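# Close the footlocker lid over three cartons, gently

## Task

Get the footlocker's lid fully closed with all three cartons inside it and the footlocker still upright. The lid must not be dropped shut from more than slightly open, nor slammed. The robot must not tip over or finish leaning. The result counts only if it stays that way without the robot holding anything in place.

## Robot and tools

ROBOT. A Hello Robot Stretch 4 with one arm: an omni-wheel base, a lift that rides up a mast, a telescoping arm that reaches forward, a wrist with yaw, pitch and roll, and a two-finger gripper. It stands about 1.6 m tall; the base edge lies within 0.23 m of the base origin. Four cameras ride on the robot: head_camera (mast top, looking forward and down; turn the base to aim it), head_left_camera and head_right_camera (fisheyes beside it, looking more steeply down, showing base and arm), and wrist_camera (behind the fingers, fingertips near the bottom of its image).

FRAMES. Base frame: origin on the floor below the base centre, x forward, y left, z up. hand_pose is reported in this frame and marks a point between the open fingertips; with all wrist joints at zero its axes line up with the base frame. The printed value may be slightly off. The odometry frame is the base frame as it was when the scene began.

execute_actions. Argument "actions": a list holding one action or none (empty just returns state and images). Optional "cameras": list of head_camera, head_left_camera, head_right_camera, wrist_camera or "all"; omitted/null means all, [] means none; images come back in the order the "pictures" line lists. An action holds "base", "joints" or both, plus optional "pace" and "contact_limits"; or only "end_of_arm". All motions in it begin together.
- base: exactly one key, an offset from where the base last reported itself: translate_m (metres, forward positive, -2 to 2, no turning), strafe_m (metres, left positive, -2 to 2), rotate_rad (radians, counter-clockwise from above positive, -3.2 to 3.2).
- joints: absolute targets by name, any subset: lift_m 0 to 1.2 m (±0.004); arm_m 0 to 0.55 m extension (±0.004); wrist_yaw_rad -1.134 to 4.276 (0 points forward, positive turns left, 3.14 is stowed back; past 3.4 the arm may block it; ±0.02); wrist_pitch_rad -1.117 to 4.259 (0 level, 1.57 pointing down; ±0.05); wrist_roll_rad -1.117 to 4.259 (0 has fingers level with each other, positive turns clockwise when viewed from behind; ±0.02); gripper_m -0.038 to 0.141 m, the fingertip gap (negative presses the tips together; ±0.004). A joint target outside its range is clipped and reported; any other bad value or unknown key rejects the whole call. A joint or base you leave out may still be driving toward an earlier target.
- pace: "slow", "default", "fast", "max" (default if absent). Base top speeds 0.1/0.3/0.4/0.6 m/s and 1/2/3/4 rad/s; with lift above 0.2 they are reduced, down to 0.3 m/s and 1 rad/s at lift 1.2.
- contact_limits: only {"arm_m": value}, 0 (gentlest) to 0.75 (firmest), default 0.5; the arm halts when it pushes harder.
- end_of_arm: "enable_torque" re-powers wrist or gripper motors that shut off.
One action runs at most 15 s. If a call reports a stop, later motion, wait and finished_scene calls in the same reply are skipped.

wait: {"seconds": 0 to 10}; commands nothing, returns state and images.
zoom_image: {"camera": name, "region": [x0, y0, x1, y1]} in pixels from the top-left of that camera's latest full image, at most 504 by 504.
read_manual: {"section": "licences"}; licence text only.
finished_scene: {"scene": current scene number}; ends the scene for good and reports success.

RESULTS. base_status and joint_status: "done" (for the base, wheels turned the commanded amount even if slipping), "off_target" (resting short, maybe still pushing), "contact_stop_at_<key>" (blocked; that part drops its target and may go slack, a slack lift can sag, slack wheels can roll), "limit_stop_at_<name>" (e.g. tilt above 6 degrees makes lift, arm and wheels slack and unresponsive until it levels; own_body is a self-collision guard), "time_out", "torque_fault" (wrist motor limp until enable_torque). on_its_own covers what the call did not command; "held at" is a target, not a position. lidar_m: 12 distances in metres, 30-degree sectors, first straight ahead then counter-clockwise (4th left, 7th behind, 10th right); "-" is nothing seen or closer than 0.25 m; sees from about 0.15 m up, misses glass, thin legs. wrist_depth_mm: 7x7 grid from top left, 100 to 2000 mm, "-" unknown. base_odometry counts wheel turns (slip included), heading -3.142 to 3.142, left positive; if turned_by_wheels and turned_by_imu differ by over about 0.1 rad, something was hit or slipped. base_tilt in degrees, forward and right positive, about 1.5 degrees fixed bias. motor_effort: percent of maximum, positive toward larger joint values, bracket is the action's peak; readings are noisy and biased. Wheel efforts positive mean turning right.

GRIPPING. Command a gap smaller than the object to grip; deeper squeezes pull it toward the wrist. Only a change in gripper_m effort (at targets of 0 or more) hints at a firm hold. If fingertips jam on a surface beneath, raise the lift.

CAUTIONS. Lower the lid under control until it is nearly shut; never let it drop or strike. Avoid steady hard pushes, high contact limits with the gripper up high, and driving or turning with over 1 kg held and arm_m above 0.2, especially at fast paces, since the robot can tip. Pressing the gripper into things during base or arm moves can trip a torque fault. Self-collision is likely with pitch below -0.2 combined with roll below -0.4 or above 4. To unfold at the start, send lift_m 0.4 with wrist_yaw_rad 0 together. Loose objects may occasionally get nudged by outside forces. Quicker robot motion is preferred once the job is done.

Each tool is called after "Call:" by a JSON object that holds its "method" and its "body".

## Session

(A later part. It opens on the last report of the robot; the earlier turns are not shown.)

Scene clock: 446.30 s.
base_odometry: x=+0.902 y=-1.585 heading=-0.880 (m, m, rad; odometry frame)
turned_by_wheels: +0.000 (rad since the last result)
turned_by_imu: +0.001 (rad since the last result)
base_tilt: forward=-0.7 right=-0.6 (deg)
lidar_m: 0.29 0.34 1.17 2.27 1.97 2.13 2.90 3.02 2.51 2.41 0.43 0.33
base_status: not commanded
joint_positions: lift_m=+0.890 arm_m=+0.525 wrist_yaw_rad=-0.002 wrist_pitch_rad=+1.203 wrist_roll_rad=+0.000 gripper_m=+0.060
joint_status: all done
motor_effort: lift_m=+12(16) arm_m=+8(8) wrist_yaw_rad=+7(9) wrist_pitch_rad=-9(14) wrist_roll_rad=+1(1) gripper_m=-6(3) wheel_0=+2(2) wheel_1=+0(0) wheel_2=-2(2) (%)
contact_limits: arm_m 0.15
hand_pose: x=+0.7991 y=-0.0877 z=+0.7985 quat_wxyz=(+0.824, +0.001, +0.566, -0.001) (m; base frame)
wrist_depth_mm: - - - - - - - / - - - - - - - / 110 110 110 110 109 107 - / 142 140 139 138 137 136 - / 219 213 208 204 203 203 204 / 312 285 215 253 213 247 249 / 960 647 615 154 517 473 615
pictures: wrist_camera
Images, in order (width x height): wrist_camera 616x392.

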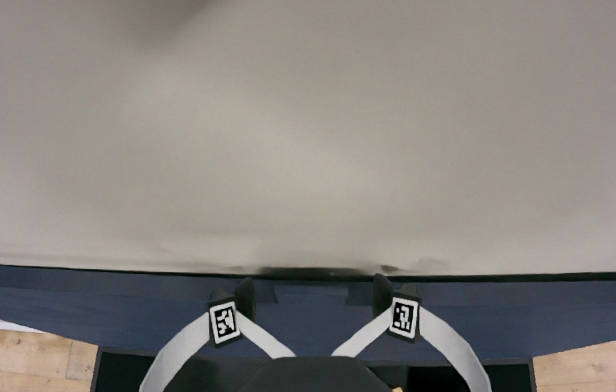

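Call:
{"method": "execute_actions", "body": {"actions": [{"joints": {"lift_m": 0.896}}], "cameras": ["wrist_camera"]}}

Call:
{"method": "zoom_image", "body": {"camera": "wrist_camera", "region": [200, 230, 430, 360]}}

Scene clock: 456.83 s.
base_odometry: x=+0.902 y=-1.585 heading=-0.880 (m, m, rad; odometry frame)
turned_by_wheels: +0.000 (rad since the last result)
turned_by_imu: +0.001 (rad since the last result)
base_tilt: forward=-0.6 right=-0.7 (deg)
lidar_m: 0.30 0.32 1.15 2.26 1.96 2.13 2.92 3.03 2.55 2.44 0.46 0.34
base_status: not commanded
joint_positions: lift_m=+0.896 arm_m=+0.525 wrist_yaw_rad=+0.000 wrist_pitch_rad=+1.201 wrist_roll_rad=+0.000 gripper_m=+0.060
joint_status: all done
motor_effort: lift_m=+21(19) arm_m=+6(8) wrist_yaw_rad=+1(7) wrist_pitch_rad=-3(9) wrist_roll_rad=+0(2) gripper_m=-4(5) wheel_0=+2(2) wheel_1=+0(0) wheel_2=-2(2) (%)
hand_pose: x=+0.8000 y=-0.0875 z=+0.8050 quat_wxyz=(+0.825, +0.000, +0.565, +0.000) (m; base frame)
wrist_depth_mm: - - - - - - - / - - - - - - - / 109 109 109 109 107 106 - / 141 139 138 137 136 135 - / 220 212 207 203 201 201 201 / 314 286 215 253 213 250 249 / 960 647 609 148 521 462 549
pictures: wrist_camera
Images, in order (width x height): wrist_camera 616x392.

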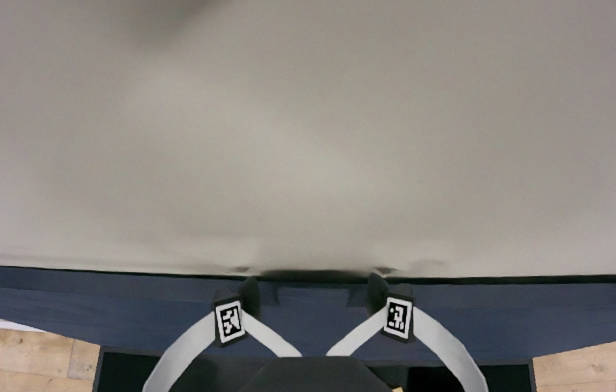

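Region (200, 230, 430, 360) of wrist_camera's 616x392 image, scaled by 2.191; it fills the top 285 rows of this view, and the rest is white.

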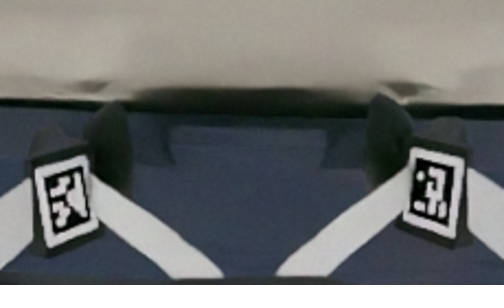

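Call:
{"method": "execute_actions", "body": {"actions": [{"joints": {"gripper_m": 0.03}}], "cameras": ["wrist_camera"]}}

Call:
{"method": "zoom_image", "body": {"camera": "wrist_camera", "region": [200, 230, 430, 360]}}

Scene clock: 463.83 s.
base_odometry: x=+0.902 y=-1.585 heading=-0.880 (m, m, rad; odometry frame)
turned_by_wheels: +0.000 (rad since the last result)
turned_by_imu: +0.002 (rad since the last result)
base_tilt: forward=-0.6 right=-0.7 (deg)
lidar_m: 0.28 0.33 1.15 2.26 1.99 2.16 2.91 3.03 2.50 2.42 0.43 0.34
base_status: not commanded
joint_positions: lift_m=+0.896 arm_m=+0.525 wrist_yaw_rad=+0.000 wrist_pitch_rad=+1.201 wrist_roll_rad=+0.000 gripper_m=+0.030
joint_status: all done
motor_effort: lift_m=+21(20) arm_m=+6(6) wrist_yaw_rad=+0(1) wrist_pitch_rad=-5(3) wrist_roll_rad=+2(1) gripper_m=-8(9) wheel_0=+2(1) wheel_1=+0(0) wheel_2=-2(2) (%)
hand_pose: x=+0.8000 y=-0.0874 z=+0.8050 quat_wxyz=(+0.825, +0.000, +0.565, +0.000) (m; base frame)
wrist_depth_mm: - - - - - - - / - - - - - - - / 109 110 109 109 108 106 - / 141 140 138 137 136 135 - / 220 213 208 204 202 202 203 / 314 285 250 252 198 249 248 / 960 654 597 165 521 413 615
pictures: wrist_camera
Images, in order (width x height): wrist_camera 616x392.

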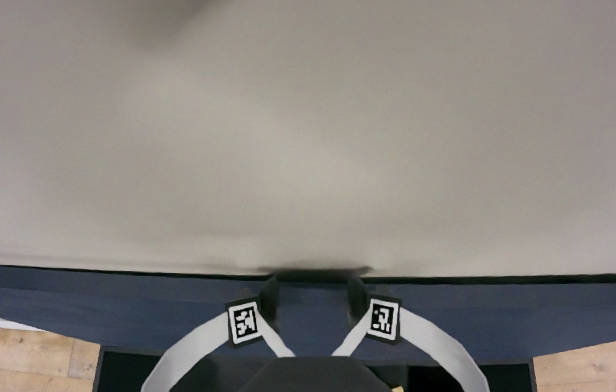

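Region (200, 230, 430, 360) of wrist_camera's 616x392 image, scaled by 2.191; it fills the top 285 rows of this view, and the rest is white.

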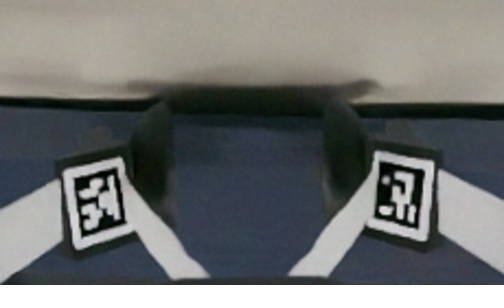

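Call:
{"method": "execute_actions", "body": {"actions": [{"joints": {"gripper_m": 0.0, "lift_m": 0.886}, "pace": "slow"}], "cameras": ["wrist_camera"]}}

Call:
{"method": "zoom_image", "body": {"camera": "wrist_camera", "region": [200, 230, 430, 360]}}

Scene clock: 473.00 s.
base_odometry: x=+0.902 y=-1.585 heading=-0.880 (m, m, rad; odometry frame)
turned_by_wheels: +0.000 (rad since the last result)
turned_by_imu: +0.002 (rad since the last result)
base_tilt: forward=-0.6 right=-0.7 (deg)
lidar_m: 0.30 0.33 1.15 2.26 1.95 2.17 2.92 3.05 2.55 2.41 0.44 0.31
base_status: not commanded
joint_positions: lift_m=+0.886 arm_m=+0.525 wrist_yaw_rad=+0.000 wrist_pitch_rad=+1.201 wrist_roll_rad=+0.000 gripper_m=+0.001
joint_status: all done
motor_effort: lift_m=+16(20) arm_m=+6(6) wrist_yaw_rad=-1(1) wrist_pitch_rad=-1(4) wrist_roll_rad=+2(1) gripper_m=-21(20) wheel_0=+1(1) wheel_1=+0(0) wheel_2=-2(2) (%)
hand_pose: x=+0.8002 y=-0.0874 z=+0.7954 quat_wxyz=(+0.825, +0.000, +0.565, +0.000) (m; base frame)
wrist_depth_mm: - - - - - - - / - - - - - - - / 109 109 109 109 107 106 - / 141 139 138 137 135 134 - / 220 213 207 203 201 201 202 / 293 262 214 242 199 260 264 / 960 574 640 397 504 387 580
pictures: wrist_camera
Images, in order (width x height): wrist_camera 616x392.

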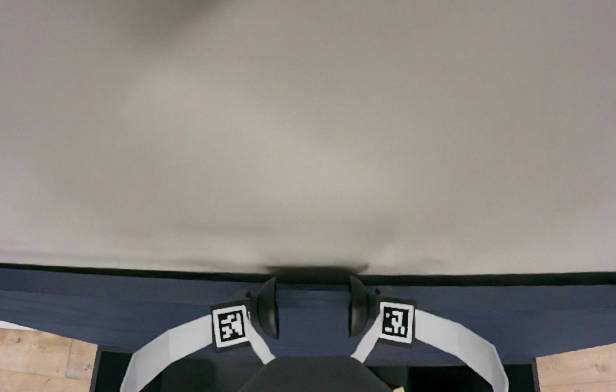

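Region (200, 230, 430, 360) of wrist_camera's 616x392 image, scaled by 2.191; it fills the top 285 rows of this view, and the rest is white.

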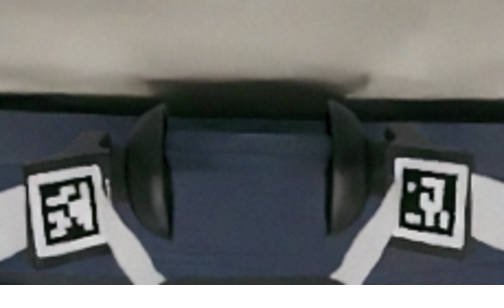

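Call:
{"method": "execute_actions", "body": {"actions": [{"joints": {"gripper_m": -0.025, "lift_m": 0.878}, "pace": "slow"}], "cameras": ["wrist_camera"]}}

Call:
{"method": "zoom_image", "body": {"camera": "wrist_camera", "region": [200, 230, 430, 360]}}

Scene clock: 481.70 s.
base_odometry: x=+0.902 y=-1.585 heading=-0.880 (m, m, rad; odometry frame)
turned_by_wheels: +0.000 (rad since the last result)
turned_by_imu: +0.002 (rad since the last result)
base_tilt: forward=-0.6 right=-0.7 (deg)
lidar_m: 0.29 0.32 1.16 2.26 2.00 2.14 2.91 3.04 2.51 2.44 0.44 0.33
base_status: not commanded
joint_positions: lift_m=+0.878 arm_m=+0.525 wrist_yaw_rad=+0.000 wrist_pitch_rad=+1.197 wrist_roll_rad=+0.000 gripper_m=-0.024
joint_status: all done
motor_effort: lift_m=+13(16) arm_m=+6(6) wrist_yaw_rad=-1(1) wrist_pitch_rad=+8(13) wrist_roll_rad=+2(0) gripper_m=-25(22) wheel_0=+2(1) wheel_1=+0(0) wheel_2=-1(2) (%)
hand_pose: x=+0.8011 y=-0.0874 z=+0.7880 quat_wxyz=(+0.826, +0.000, +0.564, +0.000) (m; base frame)
wrist_depth_mm: - - - - - - - / - - - - - - - / 107 107 107 107 106 107 - / 138 136 135 134 132 132 - / 213 206 200 197 195 195 195 / 277 248 203 238 194 232 250 / 946 480 525 368 455 260 492
pictures: wrist_camera
Images, in order (width x height): wrist_camera 616x392.

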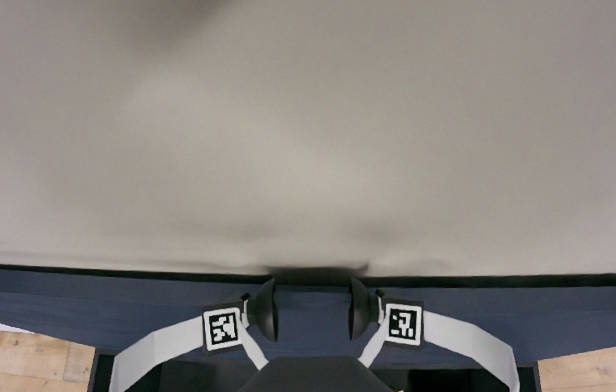

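Region (200, 230, 430, 360) of wrist_camera's 616x392 image, scaled by 2.191; it fills the top 285 rows of this view, and the rest is white.

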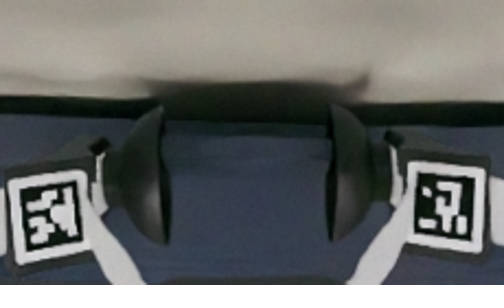

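Call:
{"method": "execute_actions", "body": {"actions": [{"base": {"translate_m": -0.05}, "joints": {"lift_m": 0.881}, "pace": "slow"}], "cameras": ["wrist_camera", "head_right_camera"]}}

Call:
{"method": "zoom_image", "body": {"camera": "wrist_camera", "region": [200, 230, 430, 360]}}

Scene clock: 576.83 s.
base_odometry: x=+0.870 y=-1.547 heading=-0.880 (m, m, rad; odometry frame)
turned_by_wheels: +0.000 (rad since the last result)
turned_by_imu: +0.002 (rad since the last result)
base_tilt: forward=-0.6 right=-0.7 (deg)
lidar_m: 0.34 0.36 1.22 2.25 1.99 2.16 2.86 3.00 2.50 2.43 0.53 0.38
base_status: done
joint_positions: lift_m=+0.881 arm_m=+0.525 wrist_yaw_rad=+0.000 wrist_pitch_rad=+1.200 wrist_roll_rad=+0.000 gripper_m=-0.024
joint_status: all done
motor_effort: lift_m=+21(22) arm_m=+6(5) wrist_yaw_rad=-1(1) wrist_pitch_rad=+1(8) wrist_roll_rad=+2(1) gripper_m=-24(24) wheel_0=+2(3) wheel_1=-1(5) wheel_2=+3(6) (%)
hand_pose: x=+0.8005 y=-0.0874 z=+0.7901 quat_wxyz=(+0.825, +0.000, +0.565, +0.000) (m; base frame)
wrist_depth_mm: 131 129 130 130 129 127 - / 153 154 155 154 153 151 - / 195 195 194 193 191 189 191 / 264 262 258 256 254 252 250 / 370 394 387 377 375 375 375 / 445 310 202 236 194 231 232 / 946 621 904 831 842 158 917
pictures: head_right_camera, wrist_camera
Images, in order (width x height): head_right_camera 420x672, wrist_camera 616x392.

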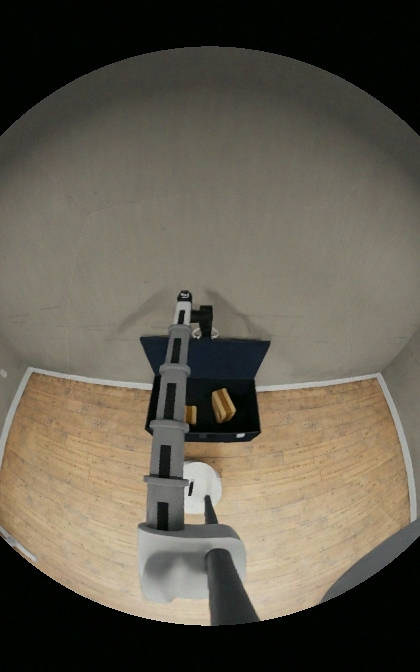

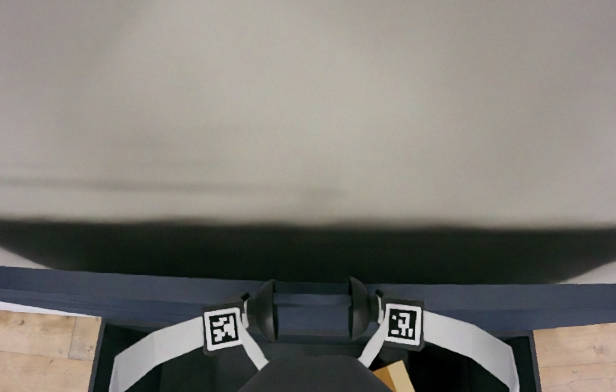

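Region (200, 230, 430, 360) of wrist_camera's 616x392 image, scaled by 2.191; it fills the top 285 rows of this view, and the rest is white.

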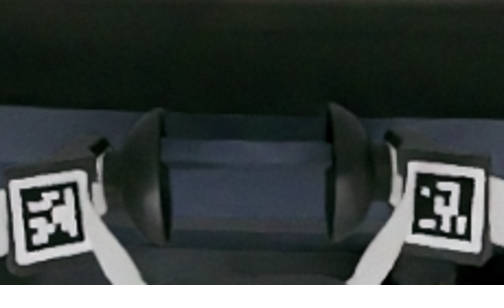

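Call:
{"method": "execute_actions", "body": {"actions": [{"base": {"translate_m": -0.1}, "joints": {"lift_m": 0.864}, "pace": "slow"}], "cameras": ["wrist_camera", "head_right_camera"]}}

Call:
{"method": "zoom_image", "body": {"camera": "wrist_camera", "region": [200, 230, 430, 360]}}

Scene clock: 586.70 s.
base_odometry: x=+0.806 y=-1.470 heading=-0.879 (m, m, rad; odometry frame)
turned_by_wheels: +0.001 (rad since the last result)
turned_by_imu: +0.003 (rad since the last result)
base_tilt: forward=-0.6 right=-0.7 (deg)
lidar_m: 0.45 0.49 1.39 2.27 1.90 2.14 2.77 2.90 2.53 2.42 0.67 0.49
base_status: done
joint_positions: lift_m=+0.864 arm_m=+0.525 wrist_yaw_rad=+0.002 wrist_pitch_rad=+1.202 wrist_roll_rad=+0.000 gripper_m=-0.024
joint_status: all done
motor_effort: lift_m=+19(17) arm_m=+5(6) wrist_yaw_rad=-7(7) wrist_pitch_rad=-5(27) wrist_roll_rad=+1(2) gripper_m=-27(27) wheel_0=+3(8) wheel_1=-1(1) wheel_2=+5(5) (%)
hand_pose: x=+0.8001 y=-0.0872 z=+0.7730 quat_wxyz=(+0.825, -0.001, +0.566, +0.001) (m; base frame)
wrist_depth_mm: 255 253 255 255 252 247 247 / 301 301 303 303 300 294 289 / 384 384 382 382 375 370 364 / 525 517 517 504 500 492 488 / 469 654 640 634 627 634 668 / 960 707 204 230 195 227 778 / 931 615 878 917 676 158 891
pictures: head_right_camera, wrist_camera
Images, in order (width x height): head_right_camera 420x672, wrist_camera 616x392.

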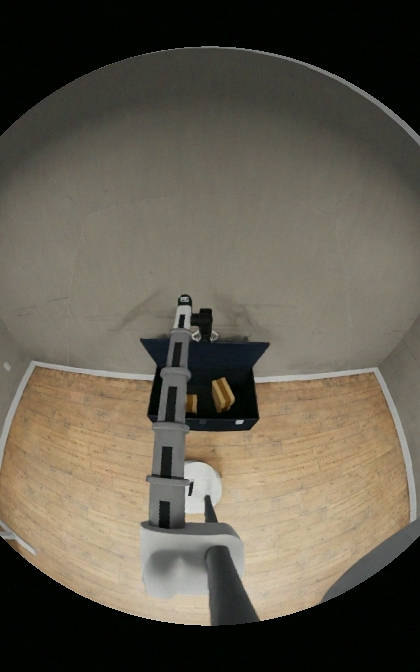

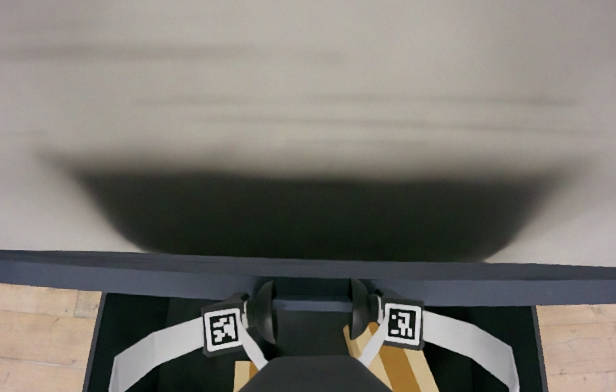

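Region (200, 230, 430, 360) of wrist_camera's 616x392 image, scaled by 2.191; it fills the top 285 rows of this view, and the rest is white.

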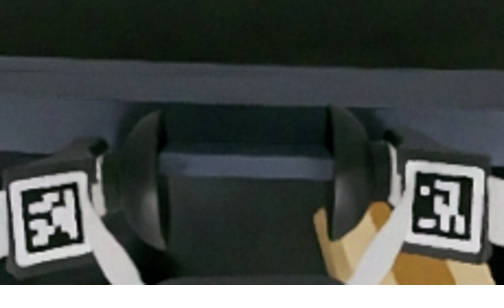

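Call:
{"method": "execute_actions", "body": {"actions": [{"base": {"translate_m": -0.07}, "joints": {"lift_m": 0.832}, "pace": "slow"}], "cameras": ["wrist_camera"]}}

Call:
{"method": "zoom_image", "body": {"camera": "wrist_camera", "region": [200, 230, 430, 360]}}

Scene clock: 624.73 s.
base_odometry: x=+0.762 y=-1.416 heading=-0.878 (m, m, rad; odometry frame)
turned_by_wheels: +0.001 (rad since the last result)
turned_by_imu: +0.003 (rad since the last result)
base_tilt: forward=-0.6 right=-0.6 (deg)
lidar_m: 0.52 0.56 1.49 2.27 1.84 2.18 2.70 2.82 2.53 2.43 1.45 0.55
base_status: done
joint_positions: lift_m=+0.837 arm_m=+0.525 wrist_yaw_rad=+0.004 wrist_pitch_rad=+1.201 wrist_roll_rad=+0.000 gripper_m=-0.024
joint_status: lift_m contact_stop (moved -0.027 of -0.032)
on_its_own: lift_m is slack since a contact_stop (your +0.832 is given up)
motor_effort: lift_m=+19(22) arm_m=+5(5) wrist_yaw_rad=-12(12) wrist_pitch_rad=-3(7) wrist_roll_rad=+2(1) gripper_m=-26(30) wheel_0=+4(5) wheel_1=+0(1) wheel_2=+8(10) (%)
hand_pose: x=+0.8006 y=-0.0870 z=+0.7460 quat_wxyz=(+0.825, -0.001, +0.565, +0.002) (m; base frame)
wrist_depth_mm: 343 340 342 340 336 329 329 / 404 404 407 404 397 394 387 / 517 517 508 508 500 488 484 / 661 647 647 668 661 654 647 / 270 286 303 319 327 334 336 / 960 707 207 228 195 226 621 / 904 384 778 778 647 399 621
pictures: wrist_camera
Images, in order (width x height): wrist_camera 616x392.

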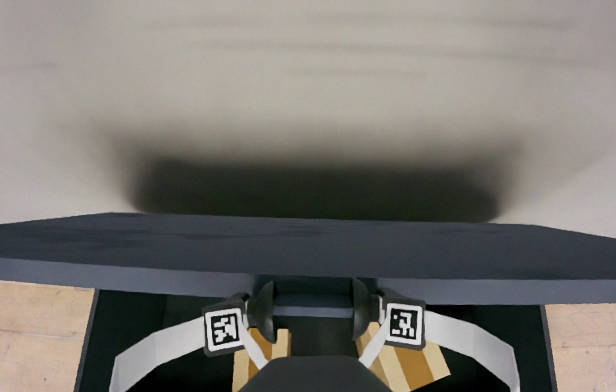

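Region (200, 230, 430, 360) of wrist_camera's 616x392 image, scaled by 2.191; it fills the top 285 rows of this view, and the rest is white.

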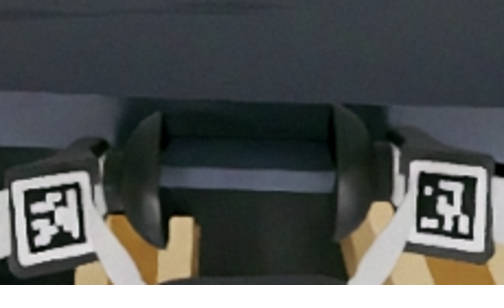

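Call:
{"method": "execute_actions", "body": {"actions": [{"base": {"strafe_m": 0.01}, "joints": {"lift_m": 0.836}, "pace": "slow"}], "cameras": ["wrist_camera"]}}

Scene clock: 637.17 s.
base_odometry: x=+0.770 y=-1.410 heading=-0.879 (m, m, rad; odometry frame)
turned_by_wheels: -0.001 (rad since the last result)
turned_by_imu: +0.000 (rad since the last result)
base_tilt: forward=-0.6 right=-0.6 (deg)
lidar_m: 0.51 0.54 1.47 2.26 1.82 2.13 2.70 2.82 2.54 2.44 1.44 0.53
base_status: done
joint_positions: lift_m=+0.836 arm_m=+0.525 wrist_yaw_rad=-0.001 wrist_pitch_rad=+1.203 wrist_roll_rad=+0.000 gripper_m=-0.024
joint_status: all done
motor_effort: lift_m=+19(20) arm_m=+4(4) wrist_yaw_rad=+1(10) wrist_pitch_rad=-7(7) wrist_roll_rad=+1(2) gripper_m=-29(28) wheel_0=-6(7) wheel_1=-3(6) wheel_2=-2(4) (%)
hand_pose: x=+0.7999 y=-0.0875 z=+0.7450 quat_wxyz=(+0.825, +0.000, +0.566, +0.000) (m; base frame)
wrist_depth_mm: 342 338 342 342 340 332 334 / 399 404 404 407 404 397 392 / 512 508 512 512 508 500 496 / 691 647 647 661 676 668 668 / 277 291 307 315 322 325 325 / 946 707 230 229 196 226 627 / 904 382 778 778 647 654 621
pictures: wrist_camera
Images, in order (width x height): wrist_camera 616x392.

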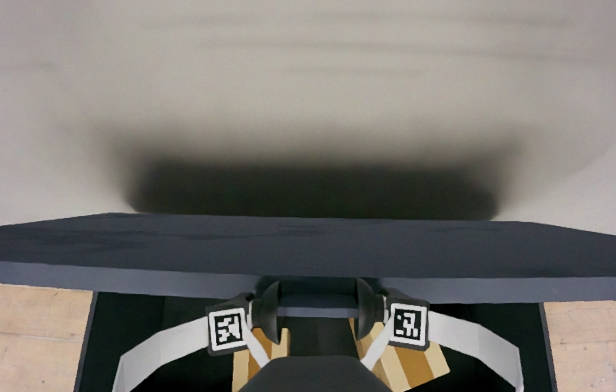

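Call:
{"method": "execute_actions", "body": {"actions": [{"joints": {"lift_m": 0.807, "arm_m": 0.473}, "pace": "slow"}], "cameras": ["wrist_camera"]}}

Scene clock: 689.33 s.
base_odometry: x=+0.770 y=-1.410 heading=-0.879 (m, m, rad; odometry frame)
turned_by_wheels: +0.000 (rad since the last result)
turned_by_imu: +0.002 (rad since the last result)
base_tilt: forward=-0.6 right=-0.6 (deg)
lidar_m: 0.50 0.55 1.47 2.26 1.83 2.11 2.70 2.82 2.54 2.42 1.43 0.53
base_status: not commanded
joint_positions: lift_m=+0.807 arm_m=+0.474 wrist_yaw_rad=+0.000 wrist_pitch_rad=+1.201 wrist_roll_rad=+0.000 gripper_m=-0.024
joint_status: all done
motor_effort: lift_m=+19(18) arm_m=-7(3) wrist_yaw_rad=+1(21) wrist_pitch_rad=-1(23) wrist_roll_rad=+2(2) gripper_m=-27(26) wheel_0=-1(6) wheel_1=-1(3) wheel_2=-2(5) (%)
hand_pose: x=+0.7495 y=-0.0874 z=+0.7162 quat_wxyz=(+0.825, +0.000, +0.565, +0.000) (m; base frame)
wrist_depth_mm: 404 399 402 402 399 392 392 / 477 480 480 480 473 466 459 / 609 609 603 603 597 585 580 / 512 521 539 554 569 585 640 / 255 263 270 276 278 277 278 / 904 707 229 220 200 225 591 / 878 615 741 750 691 163 609
pictures: wrist_camera
Images, in order (width x height): wrist_camera 616x392.

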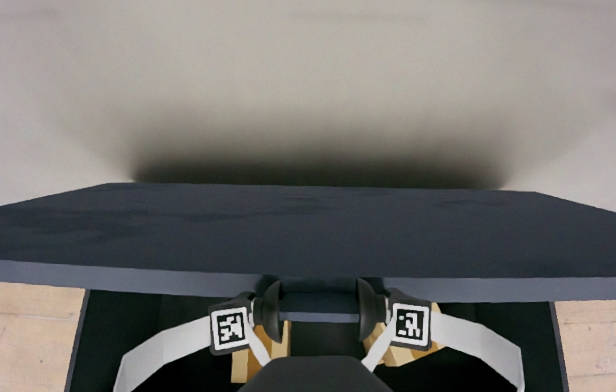

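Call:
{"method": "execute_actions", "body": {"actions": [{"joints": {"lift_m": 0.769, "arm_m": 0.422}}], "cameras": ["wrist_camera"]}}

Call:
{"method": "zoom_image", "body": {"camera": "wrist_camera", "region": [200, 230, 430, 360]}}

Scene clock: 699.60 s.
base_odometry: x=+0.770 y=-1.410 heading=-0.879 (m, m, rad; odometry frame)
turned_by_wheels: +0.000 (rad since the last result)
turned_by_imu: +0.002 (rad since the last result)
base_tilt: forward=-0.6 right=-0.6 (deg)
lidar_m: 0.49 0.56 1.46 2.26 1.82 2.17 2.69 2.82 2.55 2.43 1.45 0.55
base_status: not commanded
joint_positions: lift_m=+0.769 arm_m=+0.423 wrist_yaw_rad=+0.000 wrist_pitch_rad=+1.200 wrist_roll_rad=+0.000 gripper_m=-0.024
joint_status: all done
motor_effort: lift_m=+19(17) arm_m=-7(10) wrist_yaw_rad=+0(2) wrist_pitch_rad=-2(6) wrist_roll_rad=+3(1) gripper_m=-27(25) wheel_0=-2(2) wheel_1=-1(1) wheel_2=-1(2) (%)
hand_pose: x=+0.6985 y=-0.0874 z=+0.6782 quat_wxyz=(+0.825, +0.000, +0.565, +0.000) (m; base frame)
wrist_depth_mm: 466 462 466 466 459 455 452 / 549 554 554 554 544 539 530 / 699 640 647 654 661 640 647 / 373 377 382 387 389 394 399 / 243 248 252 254 256 257 254 / 866 707 228 220 200 225 559 / 580 615 798 715 798 661 580
pictures: wrist_camera
Images, in order (width x height): wrist_camera 616x392.

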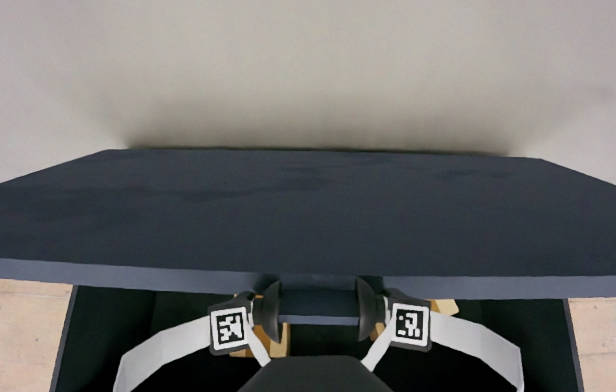

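Region (200, 230, 430, 360) of wrist_camera's 616x392 image, scaled by 2.191; it fills the top 285 rows of this view, and the rest is white.

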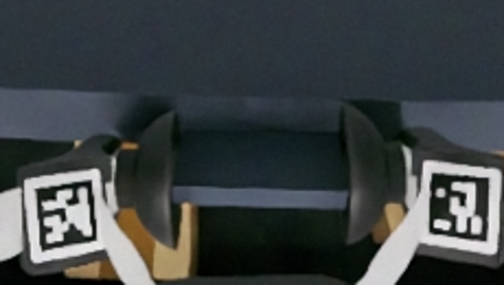

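Call:
{"method": "execute_actions", "body": {"actions": [{"joints": {"lift_m": 0.718, "arm_m": 0.372}}], "cameras": ["wrist_camera"]}}

Scene clock: 709.93 s.
base_odometry: x=+0.770 y=-1.410 heading=-0.878 (m, m, rad; odometry frame)
turned_by_wheels: +0.000 (rad since the last result)
turned_by_imu: +0.002 (rad since the last result)
base_tilt: forward=-0.6 right=-0.7 (deg)
lidar_m: 0.51 0.55 1.48 2.26 1.85 2.14 2.70 2.83 2.53 2.43 1.44 0.54
base_status: not commanded
joint_positions: lift_m=+0.718 arm_m=+0.373 wrist_yaw_rad=-0.001 wrist_pitch_rad=+1.203 wrist_roll_rad=+0.000 gripper_m=-0.024
joint_status: all done
motor_effort: lift_m=+17(19) arm_m=-5(9) wrist_yaw_rad=+1(11) wrist_pitch_rad=-9(15) wrist_roll_rad=+0(2) gripper_m=-26(31) wheel_0=+0(1) wheel_1=-1(1) wheel_2=+3(3) (%)
hand_pose: x=+0.6475 y=-0.0875 z=+0.6271 quat_wxyz=(+0.824, +0.000, +0.566, +0.000) (m; base frame)
wrist_depth_mm: 530 525 530 530 525 517 512 / 627 621 627 627 627 609 603 / 473 473 466 466 473 480 492 / 314 315 315 319 320 320 322 / 235 237 240 241 241 241 239 / 580 707 228 217 200 715 559 / 544 384 759 778 750 654 574
pictures: wrist_camera
Images, in order (width x height): wrist_camera 616x392.

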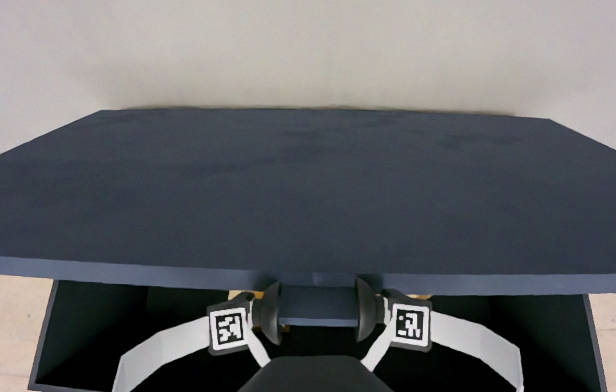

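Call:
{"method": "execute_actions", "body": {"actions": [{"joints": {"lift_m": 0.655, "arm_m": 0.324}, "pace": "slow"}], "cameras": ["wrist_camera"]}}

Call:
{"method": "zoom_image", "body": {"camera": "wrist_camera", "region": [200, 230, 430, 360]}}

Scene clock: 717.33 s.
base_odometry: x=+0.770 y=-1.410 heading=-0.878 (m, m, rad; odometry frame)
turned_by_wheels: +0.000 (rad since the last result)
turned_by_imu: +0.002 (rad since the last result)
base_tilt: forward=-0.6 right=-0.6 (deg)
lidar_m: 0.51 0.55 1.46 2.25 1.84 2.17 2.67 2.83 2.52 2.44 1.44 0.54
base_status: not commanded
joint_positions: lift_m=+0.655 arm_m=+0.325 wrist_yaw_rad=+0.001 wrist_pitch_rad=+1.197 wrist_roll_rad=+0.001 gripper_m=-0.024
joint_status: all done
motor_effort: lift_m=+18(17) arm_m=-8(7) wrist_yaw_rad=-5(21) wrist_pitch_rad=+7(55) wrist_roll_rad=-1(1) gripper_m=-28(27) wheel_0=+3(4) wheel_1=+0(1) wheel_2=+2(4) (%)
hand_pose: x=+0.6016 y=-0.0873 z=+0.5646 quat_wxyz=(+0.826, +0.000, +0.564, +0.000) (m; base frame)
wrist_depth_mm: 585 580 585 580 574 569 564 / 627 521 508 508 517 525 539 / 373 368 366 364 366 368 373 / 285 285 285 286 286 286 285 / 233 232 234 235 234 233 233 / 517 741 228 218 200 715 554 / 539 286 413 715 413 407 544
pictures: wrist_camera
Images, in order (width x height): wrist_camera 616x392.

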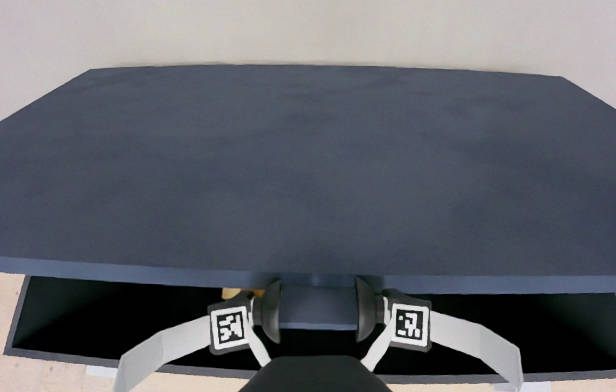

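Region (200, 230, 430, 360) of wrist_camera's 616x392 image, scaled by 2.191; it fills the top 285 rows of this view, and the rest is white.

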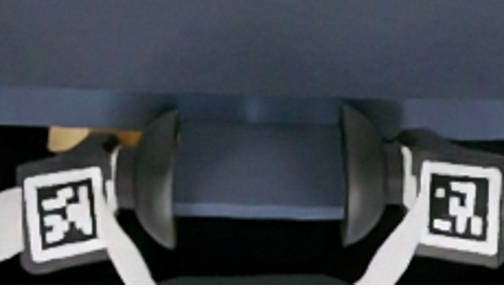

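Call:
{"method": "execute_actions", "body": {"actions": [{"joints": {"lift_m": 0.595, "arm_m": 0.297}, "pace": "slow"}], "cameras": ["wrist_camera"]}}

Scene clock: 730.10 s.
base_odometry: x=+0.770 y=-1.410 heading=-0.878 (m, m, rad; odometry frame)
turned_by_wheels: +0.000 (rad since the last result)
turned_by_imu: +0.002 (rad since the last result)
base_tilt: forward=-0.6 right=-0.6 (deg)
lidar_m: 0.52 0.54 1.49 2.26 1.81 2.16 2.69 2.82 2.53 2.43 1.44 0.53
base_status: not commanded
joint_positions: lift_m=+0.595 arm_m=+0.298 wrist_yaw_rad=-0.001 wrist_pitch_rad=+1.204 wrist_roll_rad=+0.001 gripper_m=-0.024
joint_status: all done
motor_effort: lift_m=+17(18) arm_m=-5(7) wrist_yaw_rad=+3(4) wrist_pitch_rad=-11(13) wrist_roll_rad=-3(3) gripper_m=-27(27) wheel_0=+3(3) wheel_1=+0(0) wheel_2=+2(2) (%)
hand_pose: x=+0.5721 y=-0.0875 z=+0.5040 quat_wxyz=(+0.824, +0.001, +0.566, -0.001) (m; base frame)
wrist_depth_mm: 585 521 508 500 504 508 504 / 404 397 392 389 389 392 397 / 320 317 315 314 314 315 315 / 266 265 264 265 264 263 263 / 231 228 229 228 228 226 225 / 492 691 227 212 201 676 554 / 683 267 668 370 368 364 621
pictures: wrist_camera
Images, in order (width x height): wrist_camera 616x392.

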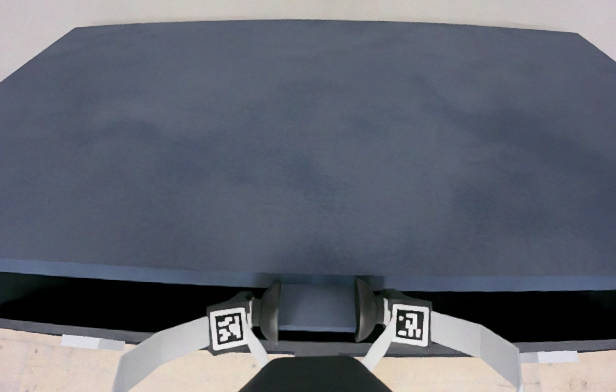

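Call:
{"method": "execute_actions", "body": {"actions": [{"joints": {"lift_m": 0.52, "arm_m": 0.27}, "pace": "slow"}], "cameras": ["wrist_camera", "head_right_camera"]}}

Call:
{"method": "zoom_image", "body": {"camera": "wrist_camera", "region": [200, 250, 430, 380]}}

Scene clock: 739.07 s.
base_odometry: x=+0.770 y=-1.410 heading=-0.878 (m, m, rad; odometry frame)
turned_by_wheels: +0.000 (rad since the last result)
turned_by_imu: +0.002 (rad since the last result)
base_tilt: forward=-0.6 right=-0.6 (deg)
lidar_m: 0.51 0.53 1.51 2.25 1.80 2.15 2.70 2.83 2.54 2.44 1.43 0.55
base_status: not commanded
joint_positions: lift_m=+0.520 arm_m=+0.271 wrist_yaw_rad=+0.001 wrist_pitch_rad=+1.201 wrist_roll_rad=+0.001 gripper_m=-0.024
joint_status: all done
motor_effort: lift_m=+17(16) arm_m=-6(5) wrist_yaw_rad=-2(4) wrist_pitch_rad=-4(14) wrist_roll_rad=-3(2) gripper_m=-25(27) wheel_0=+3(3) wheel_1=+0(0) wheel_2=+2(2) (%)
hand_pose: x=+0.5464 y=-0.0873 z=+0.4293 quat_wxyz=(+0.825, +0.000, +0.565, +0.000) (m; base frame)
wrist_depth_mm: 387 384 377 373 373 375 370 / 334 327 324 322 319 322 324 / 286 285 281 281 279 278 278 / 251 251 249 249 247 246 246 / 229 229 224 223 222 220 220 / 359 580 317 216 196 307 397 / 615 375 597 300 591 585 597
pictures: head_right_camera, wrist_camera
Images, in order (width x height): head_right_camera 420x672, wrist_camera 616x392.

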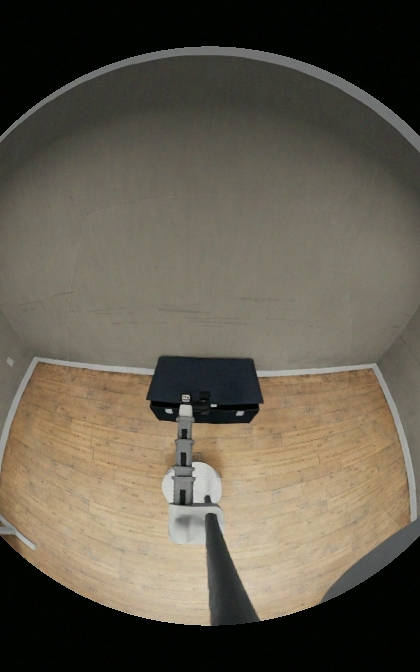

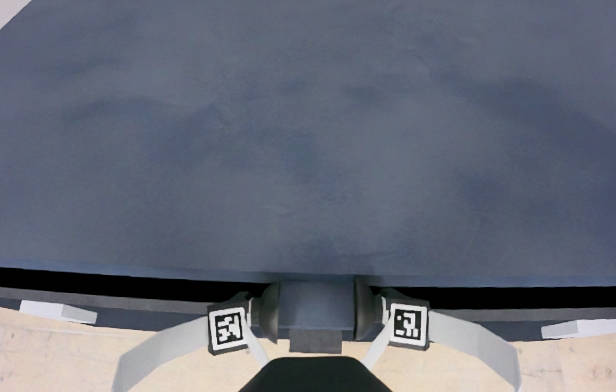

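Region (200, 250, 430, 380) of wrist_camera's 616x392 image, scaled by 2.191; it fills the top 285 rows of this view, and the rest is white.

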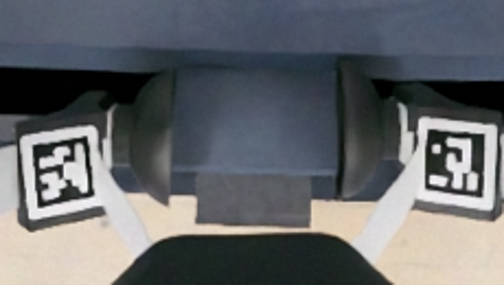

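Call:
{"method": "execute_actions", "body": {"actions": [{"joints": {"lift_m": 0.455, "arm_m": 0.262}, "pace": "slow"}], "cameras": ["wrist_camera"]}}

Call:
{"method": "zoom_image", "body": {"camera": "wrist_camera", "region": [200, 250, 430, 380]}}

Scene clock: 756.27 s.
base_odometry: x=+0.770 y=-1.410 heading=-0.878 (m, m, rad; odometry frame)
turned_by_wheels: +0.000 (rad since the last result)
turned_by_imu: +0.002 (rad since the last result)
base_tilt: forward=-0.6 right=-0.6 (deg)
lidar_m: 0.52 0.54 1.49 2.26 1.83 2.13 2.69 2.80 2.54 2.44 1.43 0.53
base_status: not commanded
joint_positions: lift_m=+0.455 arm_m=+0.263 wrist_yaw_rad=-0.001 wrist_pitch_rad=+1.206 wrist_roll_rad=+0.001 gripper_m=-0.024
joint_status: all done
motor_effort: lift_m=+17(17) arm_m=-5(8) wrist_yaw_rad=+3(7) wrist_pitch_rad=-16(16) wrist_roll_rad=+0(1) gripper_m=-24(27) wheel_0=+3(4) wheel_1=+0(0) wheel_2=+3(3) (%)
hand_pose: x=+0.5367 y=-0.0875 z=+0.3638 quat_wxyz=(+0.824, +0.001, +0.567, -0.001) (m; base frame)
wrist_depth_mm: 320 319 314 312 310 309 306 / 291 289 285 282 281 281 281 / 263 260 259 255 256 255 254 / 239 238 237 236 235 234 232 / 224 224 220 218 217 216 215 / 484 397 257 216 196 257 315 / 549 347 539 544 535 525 535
pictures: wrist_camera
Images, in order (width x height): wrist_camera 616x392.

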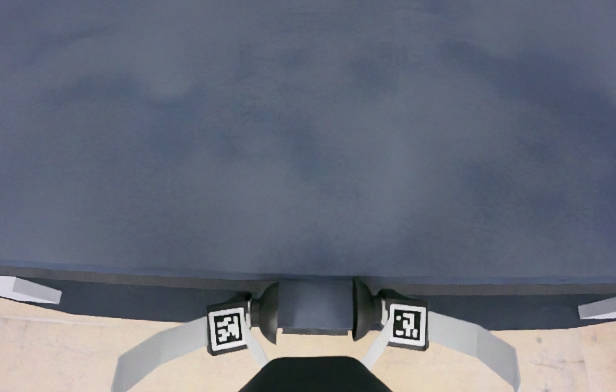

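Region (200, 250, 430, 380) of wrist_camera's 616x392 image, scaled by 2.191; it fills the top 285 rows of this view, and the rest is white.

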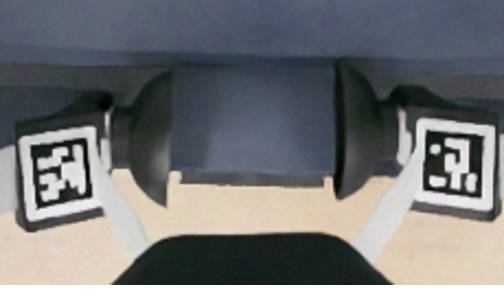

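Call:
{"method": "execute_actions", "body": {"actions": [{"joints": {"lift_m": 0.438, "arm_m": 0.258}, "pace": "slow"}], "cameras": ["wrist_camera"]}}

Call:
{"method": "zoom_image", "body": {"camera": "wrist_camera", "region": [200, 250, 430, 380]}}

Scene clock: 764.23 s.
base_odometry: x=+0.770 y=-1.410 heading=-0.878 (m, m, rad; odometry frame)
turned_by_wheels: +0.000 (rad since the last result)
turned_by_imu: +0.001 (rad since the last result)
base_tilt: forward=-0.6 right=-0.7 (deg)
lidar_m: 0.52 0.54 1.49 2.25 1.83 2.14 2.71 2.84 2.56 2.44 1.42 0.54
base_status: not commanded
joint_positions: lift_m=+0.438 arm_m=+0.259 wrist_yaw_rad=+0.000 wrist_pitch_rad=+1.201 wrist_roll_rad=+0.001 gripper_m=-0.024
joint_status: all done
motor_effort: lift_m=+17(17) arm_m=-6(6) wrist_yaw_rad=-1(3) wrist_pitch_rad=-2(15) wrist_roll_rad=-2(1) gripper_m=-27(27) wheel_0=+3(3) wheel_1=+0(0) wheel_2=+3(3) (%)
hand_pose: x=+0.5344 y=-0.0874 z=+0.3473 quat_wxyz=(+0.825, +0.000, +0.565, +0.000) (m; base frame)
wrist_depth_mm: 310 310 304 301 300 300 298 / 285 282 278 276 276 274 273 / 258 257 254 253 252 251 250 / 237 236 235 235 233 232 230 / 224 222 220 217 216 214 213 / 484 402 245 216 196 264 317 / 539 338 525 535 521 508 521
pictures: wrist_camera
Images, in order (width x height): wrist_camera 616x392.

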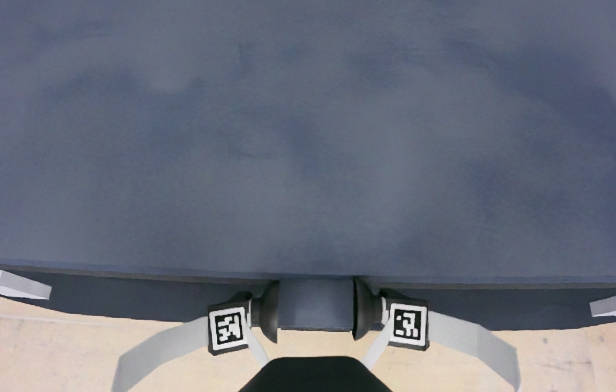

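Region (200, 250, 430, 380) of wrist_camera's 616x392 image, scaled by 2.191; it fills the top 285 rows of this view, and the rest is white.

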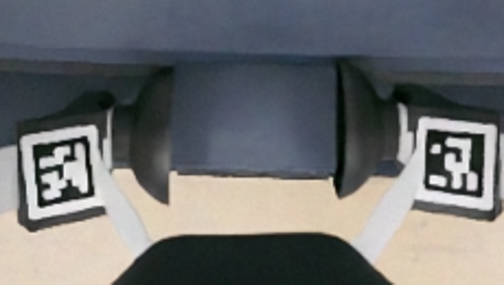

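Call:
{"method": "execute_actions", "body": {"actions": [{"joints": {"lift_m": 0.428}, "pace": "slow"}], "cameras": ["wrist_camera"]}}

Call:
{"method": "zoom_image", "body": {"camera": "wrist_camera", "region": [200, 250, 430, 380]}}

Scene clock: 770.90 s.
base_odometry: x=+0.770 y=-1.410 heading=-0.878 (m, m, rad; odometry frame)
turned_by_wheels: +0.000 (rad since the last result)
turned_by_imu: +0.001 (rad since the last result)
base_tilt: forward=-0.6 right=-0.6 (deg)
lidar_m: 0.52 0.56 1.47 2.26 1.83 2.15 2.68 2.83 2.54 2.43 1.44 0.53
base_status: not commanded
joint_positions: lift_m=+0.428 arm_m=+0.259 wrist_yaw_rad=+0.000 wrist_pitch_rad=+1.202 wrist_roll_rad=+0.001 gripper_m=-0.024
joint_status: all done
motor_effort: lift_m=+17(15) arm_m=-6(6) wrist_yaw_rad=+0(0) wrist_pitch_rad=-5(3) wrist_roll_rad=-1(2) gripper_m=-26(26) wheel_0=+3(3) wheel_1=+0(0) wheel_2=+3(3) (%)
hand_pose: x=+0.5341 y=-0.0874 z=+0.3373 quat_wxyz=(+0.825, +0.000, +0.565, +0.000) (m; base frame)
wrist_depth_mm: 304 303 298 294 294 294 293 / 279 277 274 272 271 270 271 / 256 254 252 251 249 248 248 / 236 235 234 232 232 230 229 / 223 221 220 217 216 214 213 / 488 404 247 216 196 265 319 / 525 334 517 530 512 504 517
pictures: wrist_camera
Images, in order (width x height): wrist_camera 616x392.

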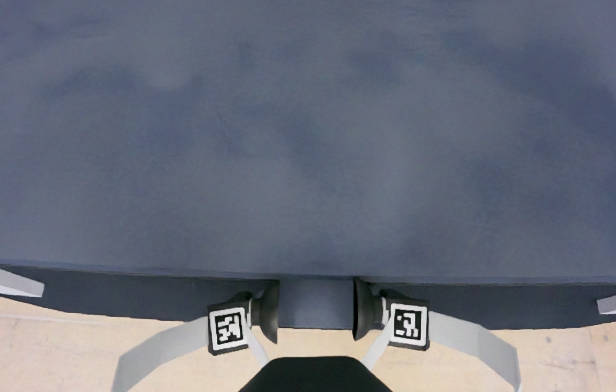

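Region (200, 250, 430, 380) of wrist_camera's 616x392 image, scaled by 2.191; it fills the top 285 rows of this view, and the rest is white.

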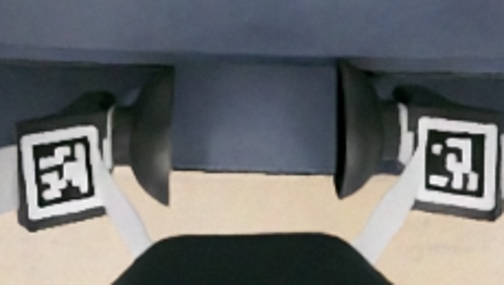

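Call:
{"method": "execute_actions", "body": {"actions": [{"joints": {"lift_m": 0.421}, "pace": "slow"}], "cameras": ["wrist_camera", "head_camera"]}}

Scene clock: 780.07 s.
base_odometry: x=+0.770 y=-1.410 heading=-0.878 (m, m, rad; odometry frame)
turned_by_wheels: +0.000 (rad since the last result)
turned_by_imu: +0.001 (rad since the last result)
base_tilt: forward=-0.6 right=-0.7 (deg)
lidar_m: 0.52 0.55 1.48 2.27 1.84 2.13 2.70 2.82 2.54 2.45 1.43 0.54
base_status: not commanded
joint_positions: lift_m=+0.421 arm_m=+0.259 wrist_yaw_rad=+0.000 wrist_pitch_rad=+1.202 wrist_roll_rad=+0.001 gripper_m=-0.024
joint_status: all done
motor_effort: lift_m=+15(18) arm_m=-5(6) wrist_yaw_rad=+0(1) wrist_pitch_rad=-4(6) wrist_roll_rad=-2(2) gripper_m=-26(28) wheel_0=+3(3) wheel_1=+0(0) wheel_2=+3(3) (%)
hand_pose: x=+0.5338 y=-0.0874 z=+0.3303 quat_wxyz=(+0.825, +0.000, +0.565, +0.000) (m; base frame)
wrist_depth_mm: 300 298 294 291 289 290 287 / 277 274 271 270 267 266 266 / 255 253 250 249 247 247 246 / 236 234 232 232 229 229 228 / 222 221 220 216 215 213 212 / 488 404 246 216 196 265 320 / 521 330 508 521 504 500 504
pictures: head_camera, wrist_camera
Images, in order (width x height): head_camera 420x560, wrist_camera 616x392.

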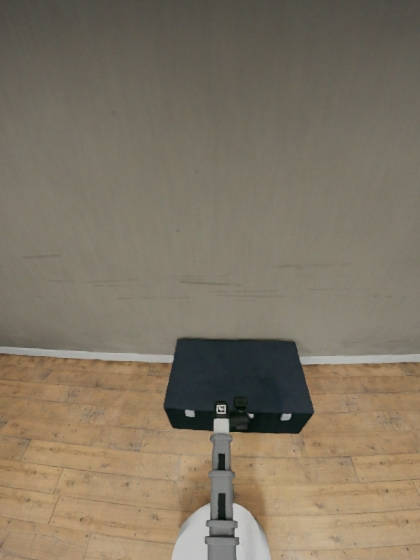

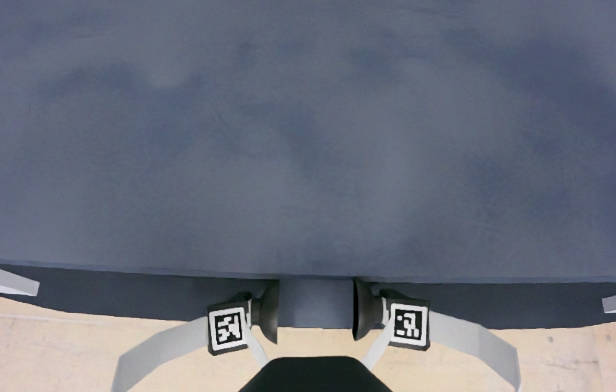

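Call:
{"method": "execute_actions", "body": {"actions": [{"joints": {"gripper_m": 0.075, "arm_m": 0.253}}], "cameras": ["wrist_camera"]}}

Scene clock: 789.30 s.
base_odometry: x=+0.770 y=-1.410 heading=-0.878 (m, m, rad; odometry frame)
turned_by_wheels: +0.000 (rad since the last result)
turned_by_imu: +0.002 (rad since the last result)
base_tilt: forward=-0.6 right=-0.6 (deg)
lidar_m: 0.53 0.55 1.48 2.26 1.84 2.15 2.68 2.82 2.52 2.45 1.43 0.53
base_status: not commanded
joint_positions: lift_m=+0.421 arm_m=+0.254 wrist_yaw_rad=-0.001 wrist_pitch_rad=+1.205 wrist_roll_rad=+0.001 gripper_m=+0.075
joint_status: all done
motor_effort: lift_m=+15(17) arm_m=-4(6) wrist_yaw_rad=+2(8) wrist_pitch_rad=-13(16) wrist_roll_rad=-2(2) gripper_m=-3(27) wheel_0=+3(3) wheel_1=+0(0) wheel_2=+1(3) (%)
hand_pose: x=+0.5278 y=-0.0875 z=+0.3300 quat_wxyz=(+0.824, +0.001, +0.567, -0.001) (m; base frame)
wrist_depth_mm: 300 297 293 290 290 289 286 / 277 274 270 268 267 267 267 / 255 252 251 249 248 247 245 / 236 235 234 232 231 230 229 / 226 225 222 220 220 217 216 / 535 477 216 220 214 368 373 / 521 517 512 147 504 504 504
pictures: wrist_camera
Images, in order (width x height): wrist_camera 616x392.

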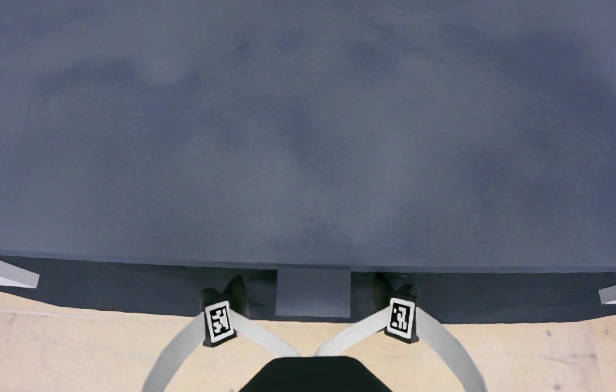

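Released. Retract the arm straight back and check.

Call:
{"method": "execute_actions", "body": {"actions": [{"joints": {"arm_m": 0.12}, "pace": "fast"}]}}

Scene clock: 793.70 s.
base_odometry: x=+0.770 y=-1.410 heading=-0.878 (m, m, rad; odometry frame)
turned_by_wheels: +0.000 (rad since the last result)
turned_by_imu: +0.001 (rad since the last result)
base_tilt: forward=-0.6 right=-0.6 (deg)
lidar_m: 0.52 0.56 1.46 2.26 1.87 2.14 2.70 2.80 2.53 2.45 1.44 0.54
base_status: not commanded
joint_positions: lift_m=+0.421 arm_m=+0.121 wrist_yaw_rad=+0.000 wrist_pitch_rad=+1.201 wrist_roll_rad=+0.000 gripper_m=+0.075
joint_status: all done
motor_effort: lift_m=+16(16) arm_m=-6(7) wrist_yaw_rad=+1(2) wrist_pitch_rad=-4(13) wrist_roll_rad=-1(0) gripper_m=-3(4) wheel_0=+2(3) wheel_1=+0(0) wheel_2=+1(1) (%)
hand_pose: x=+0.3962 y=-0.0874 z=+0.3304 quat_wxyz=(+0.825, +0.000, +0.565, +0.000) (m; base frame)
wrist_depth_mm: 303 301 297 296 294 294 291 / 286 282 282 278 277 276 276 / 325 343 340 336 330 324 317 / 473 462 452 442 436 424 421 / 585 585 574 580 574 569 569 / 549 554 216 549 204 539 530 / 521 512 517 147 508 504 508
pictures: head_camera, head_left_camera, head_right_camera, wrist_camera
Images, in order (width x height): head_camera 420x560, head_left_camera 420x672, head_right_camera 420x672, wrist_camera 616x392.

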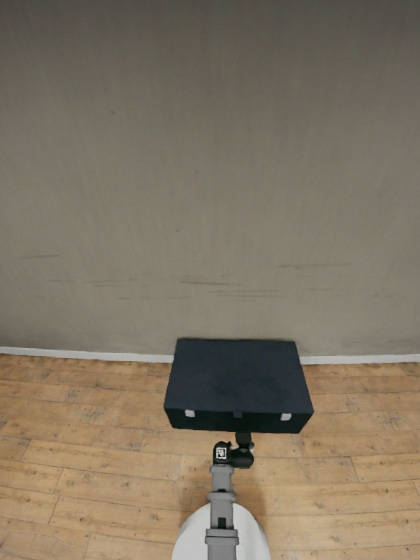

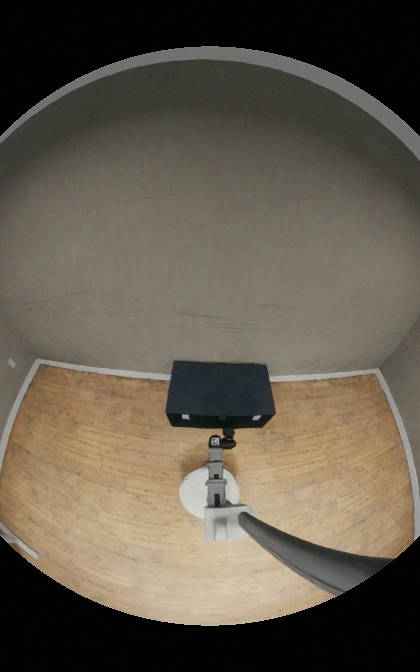

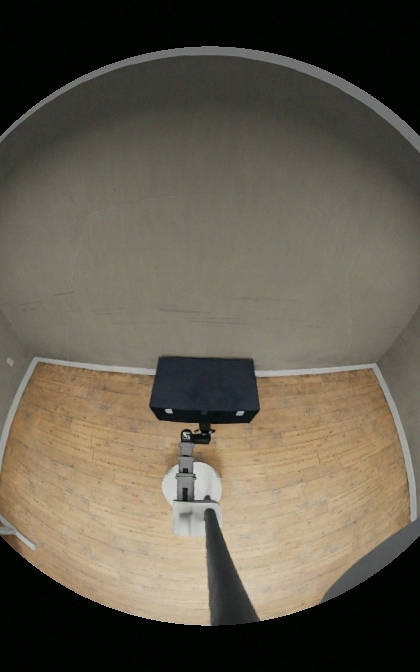

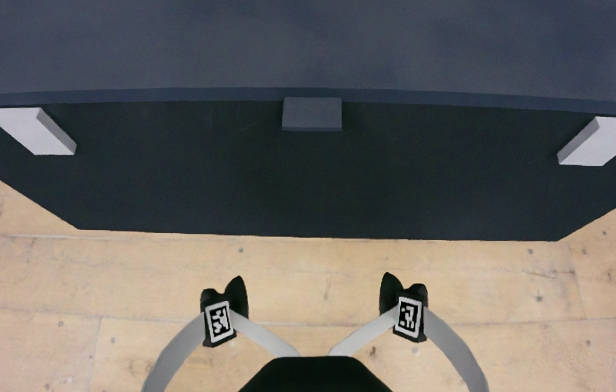

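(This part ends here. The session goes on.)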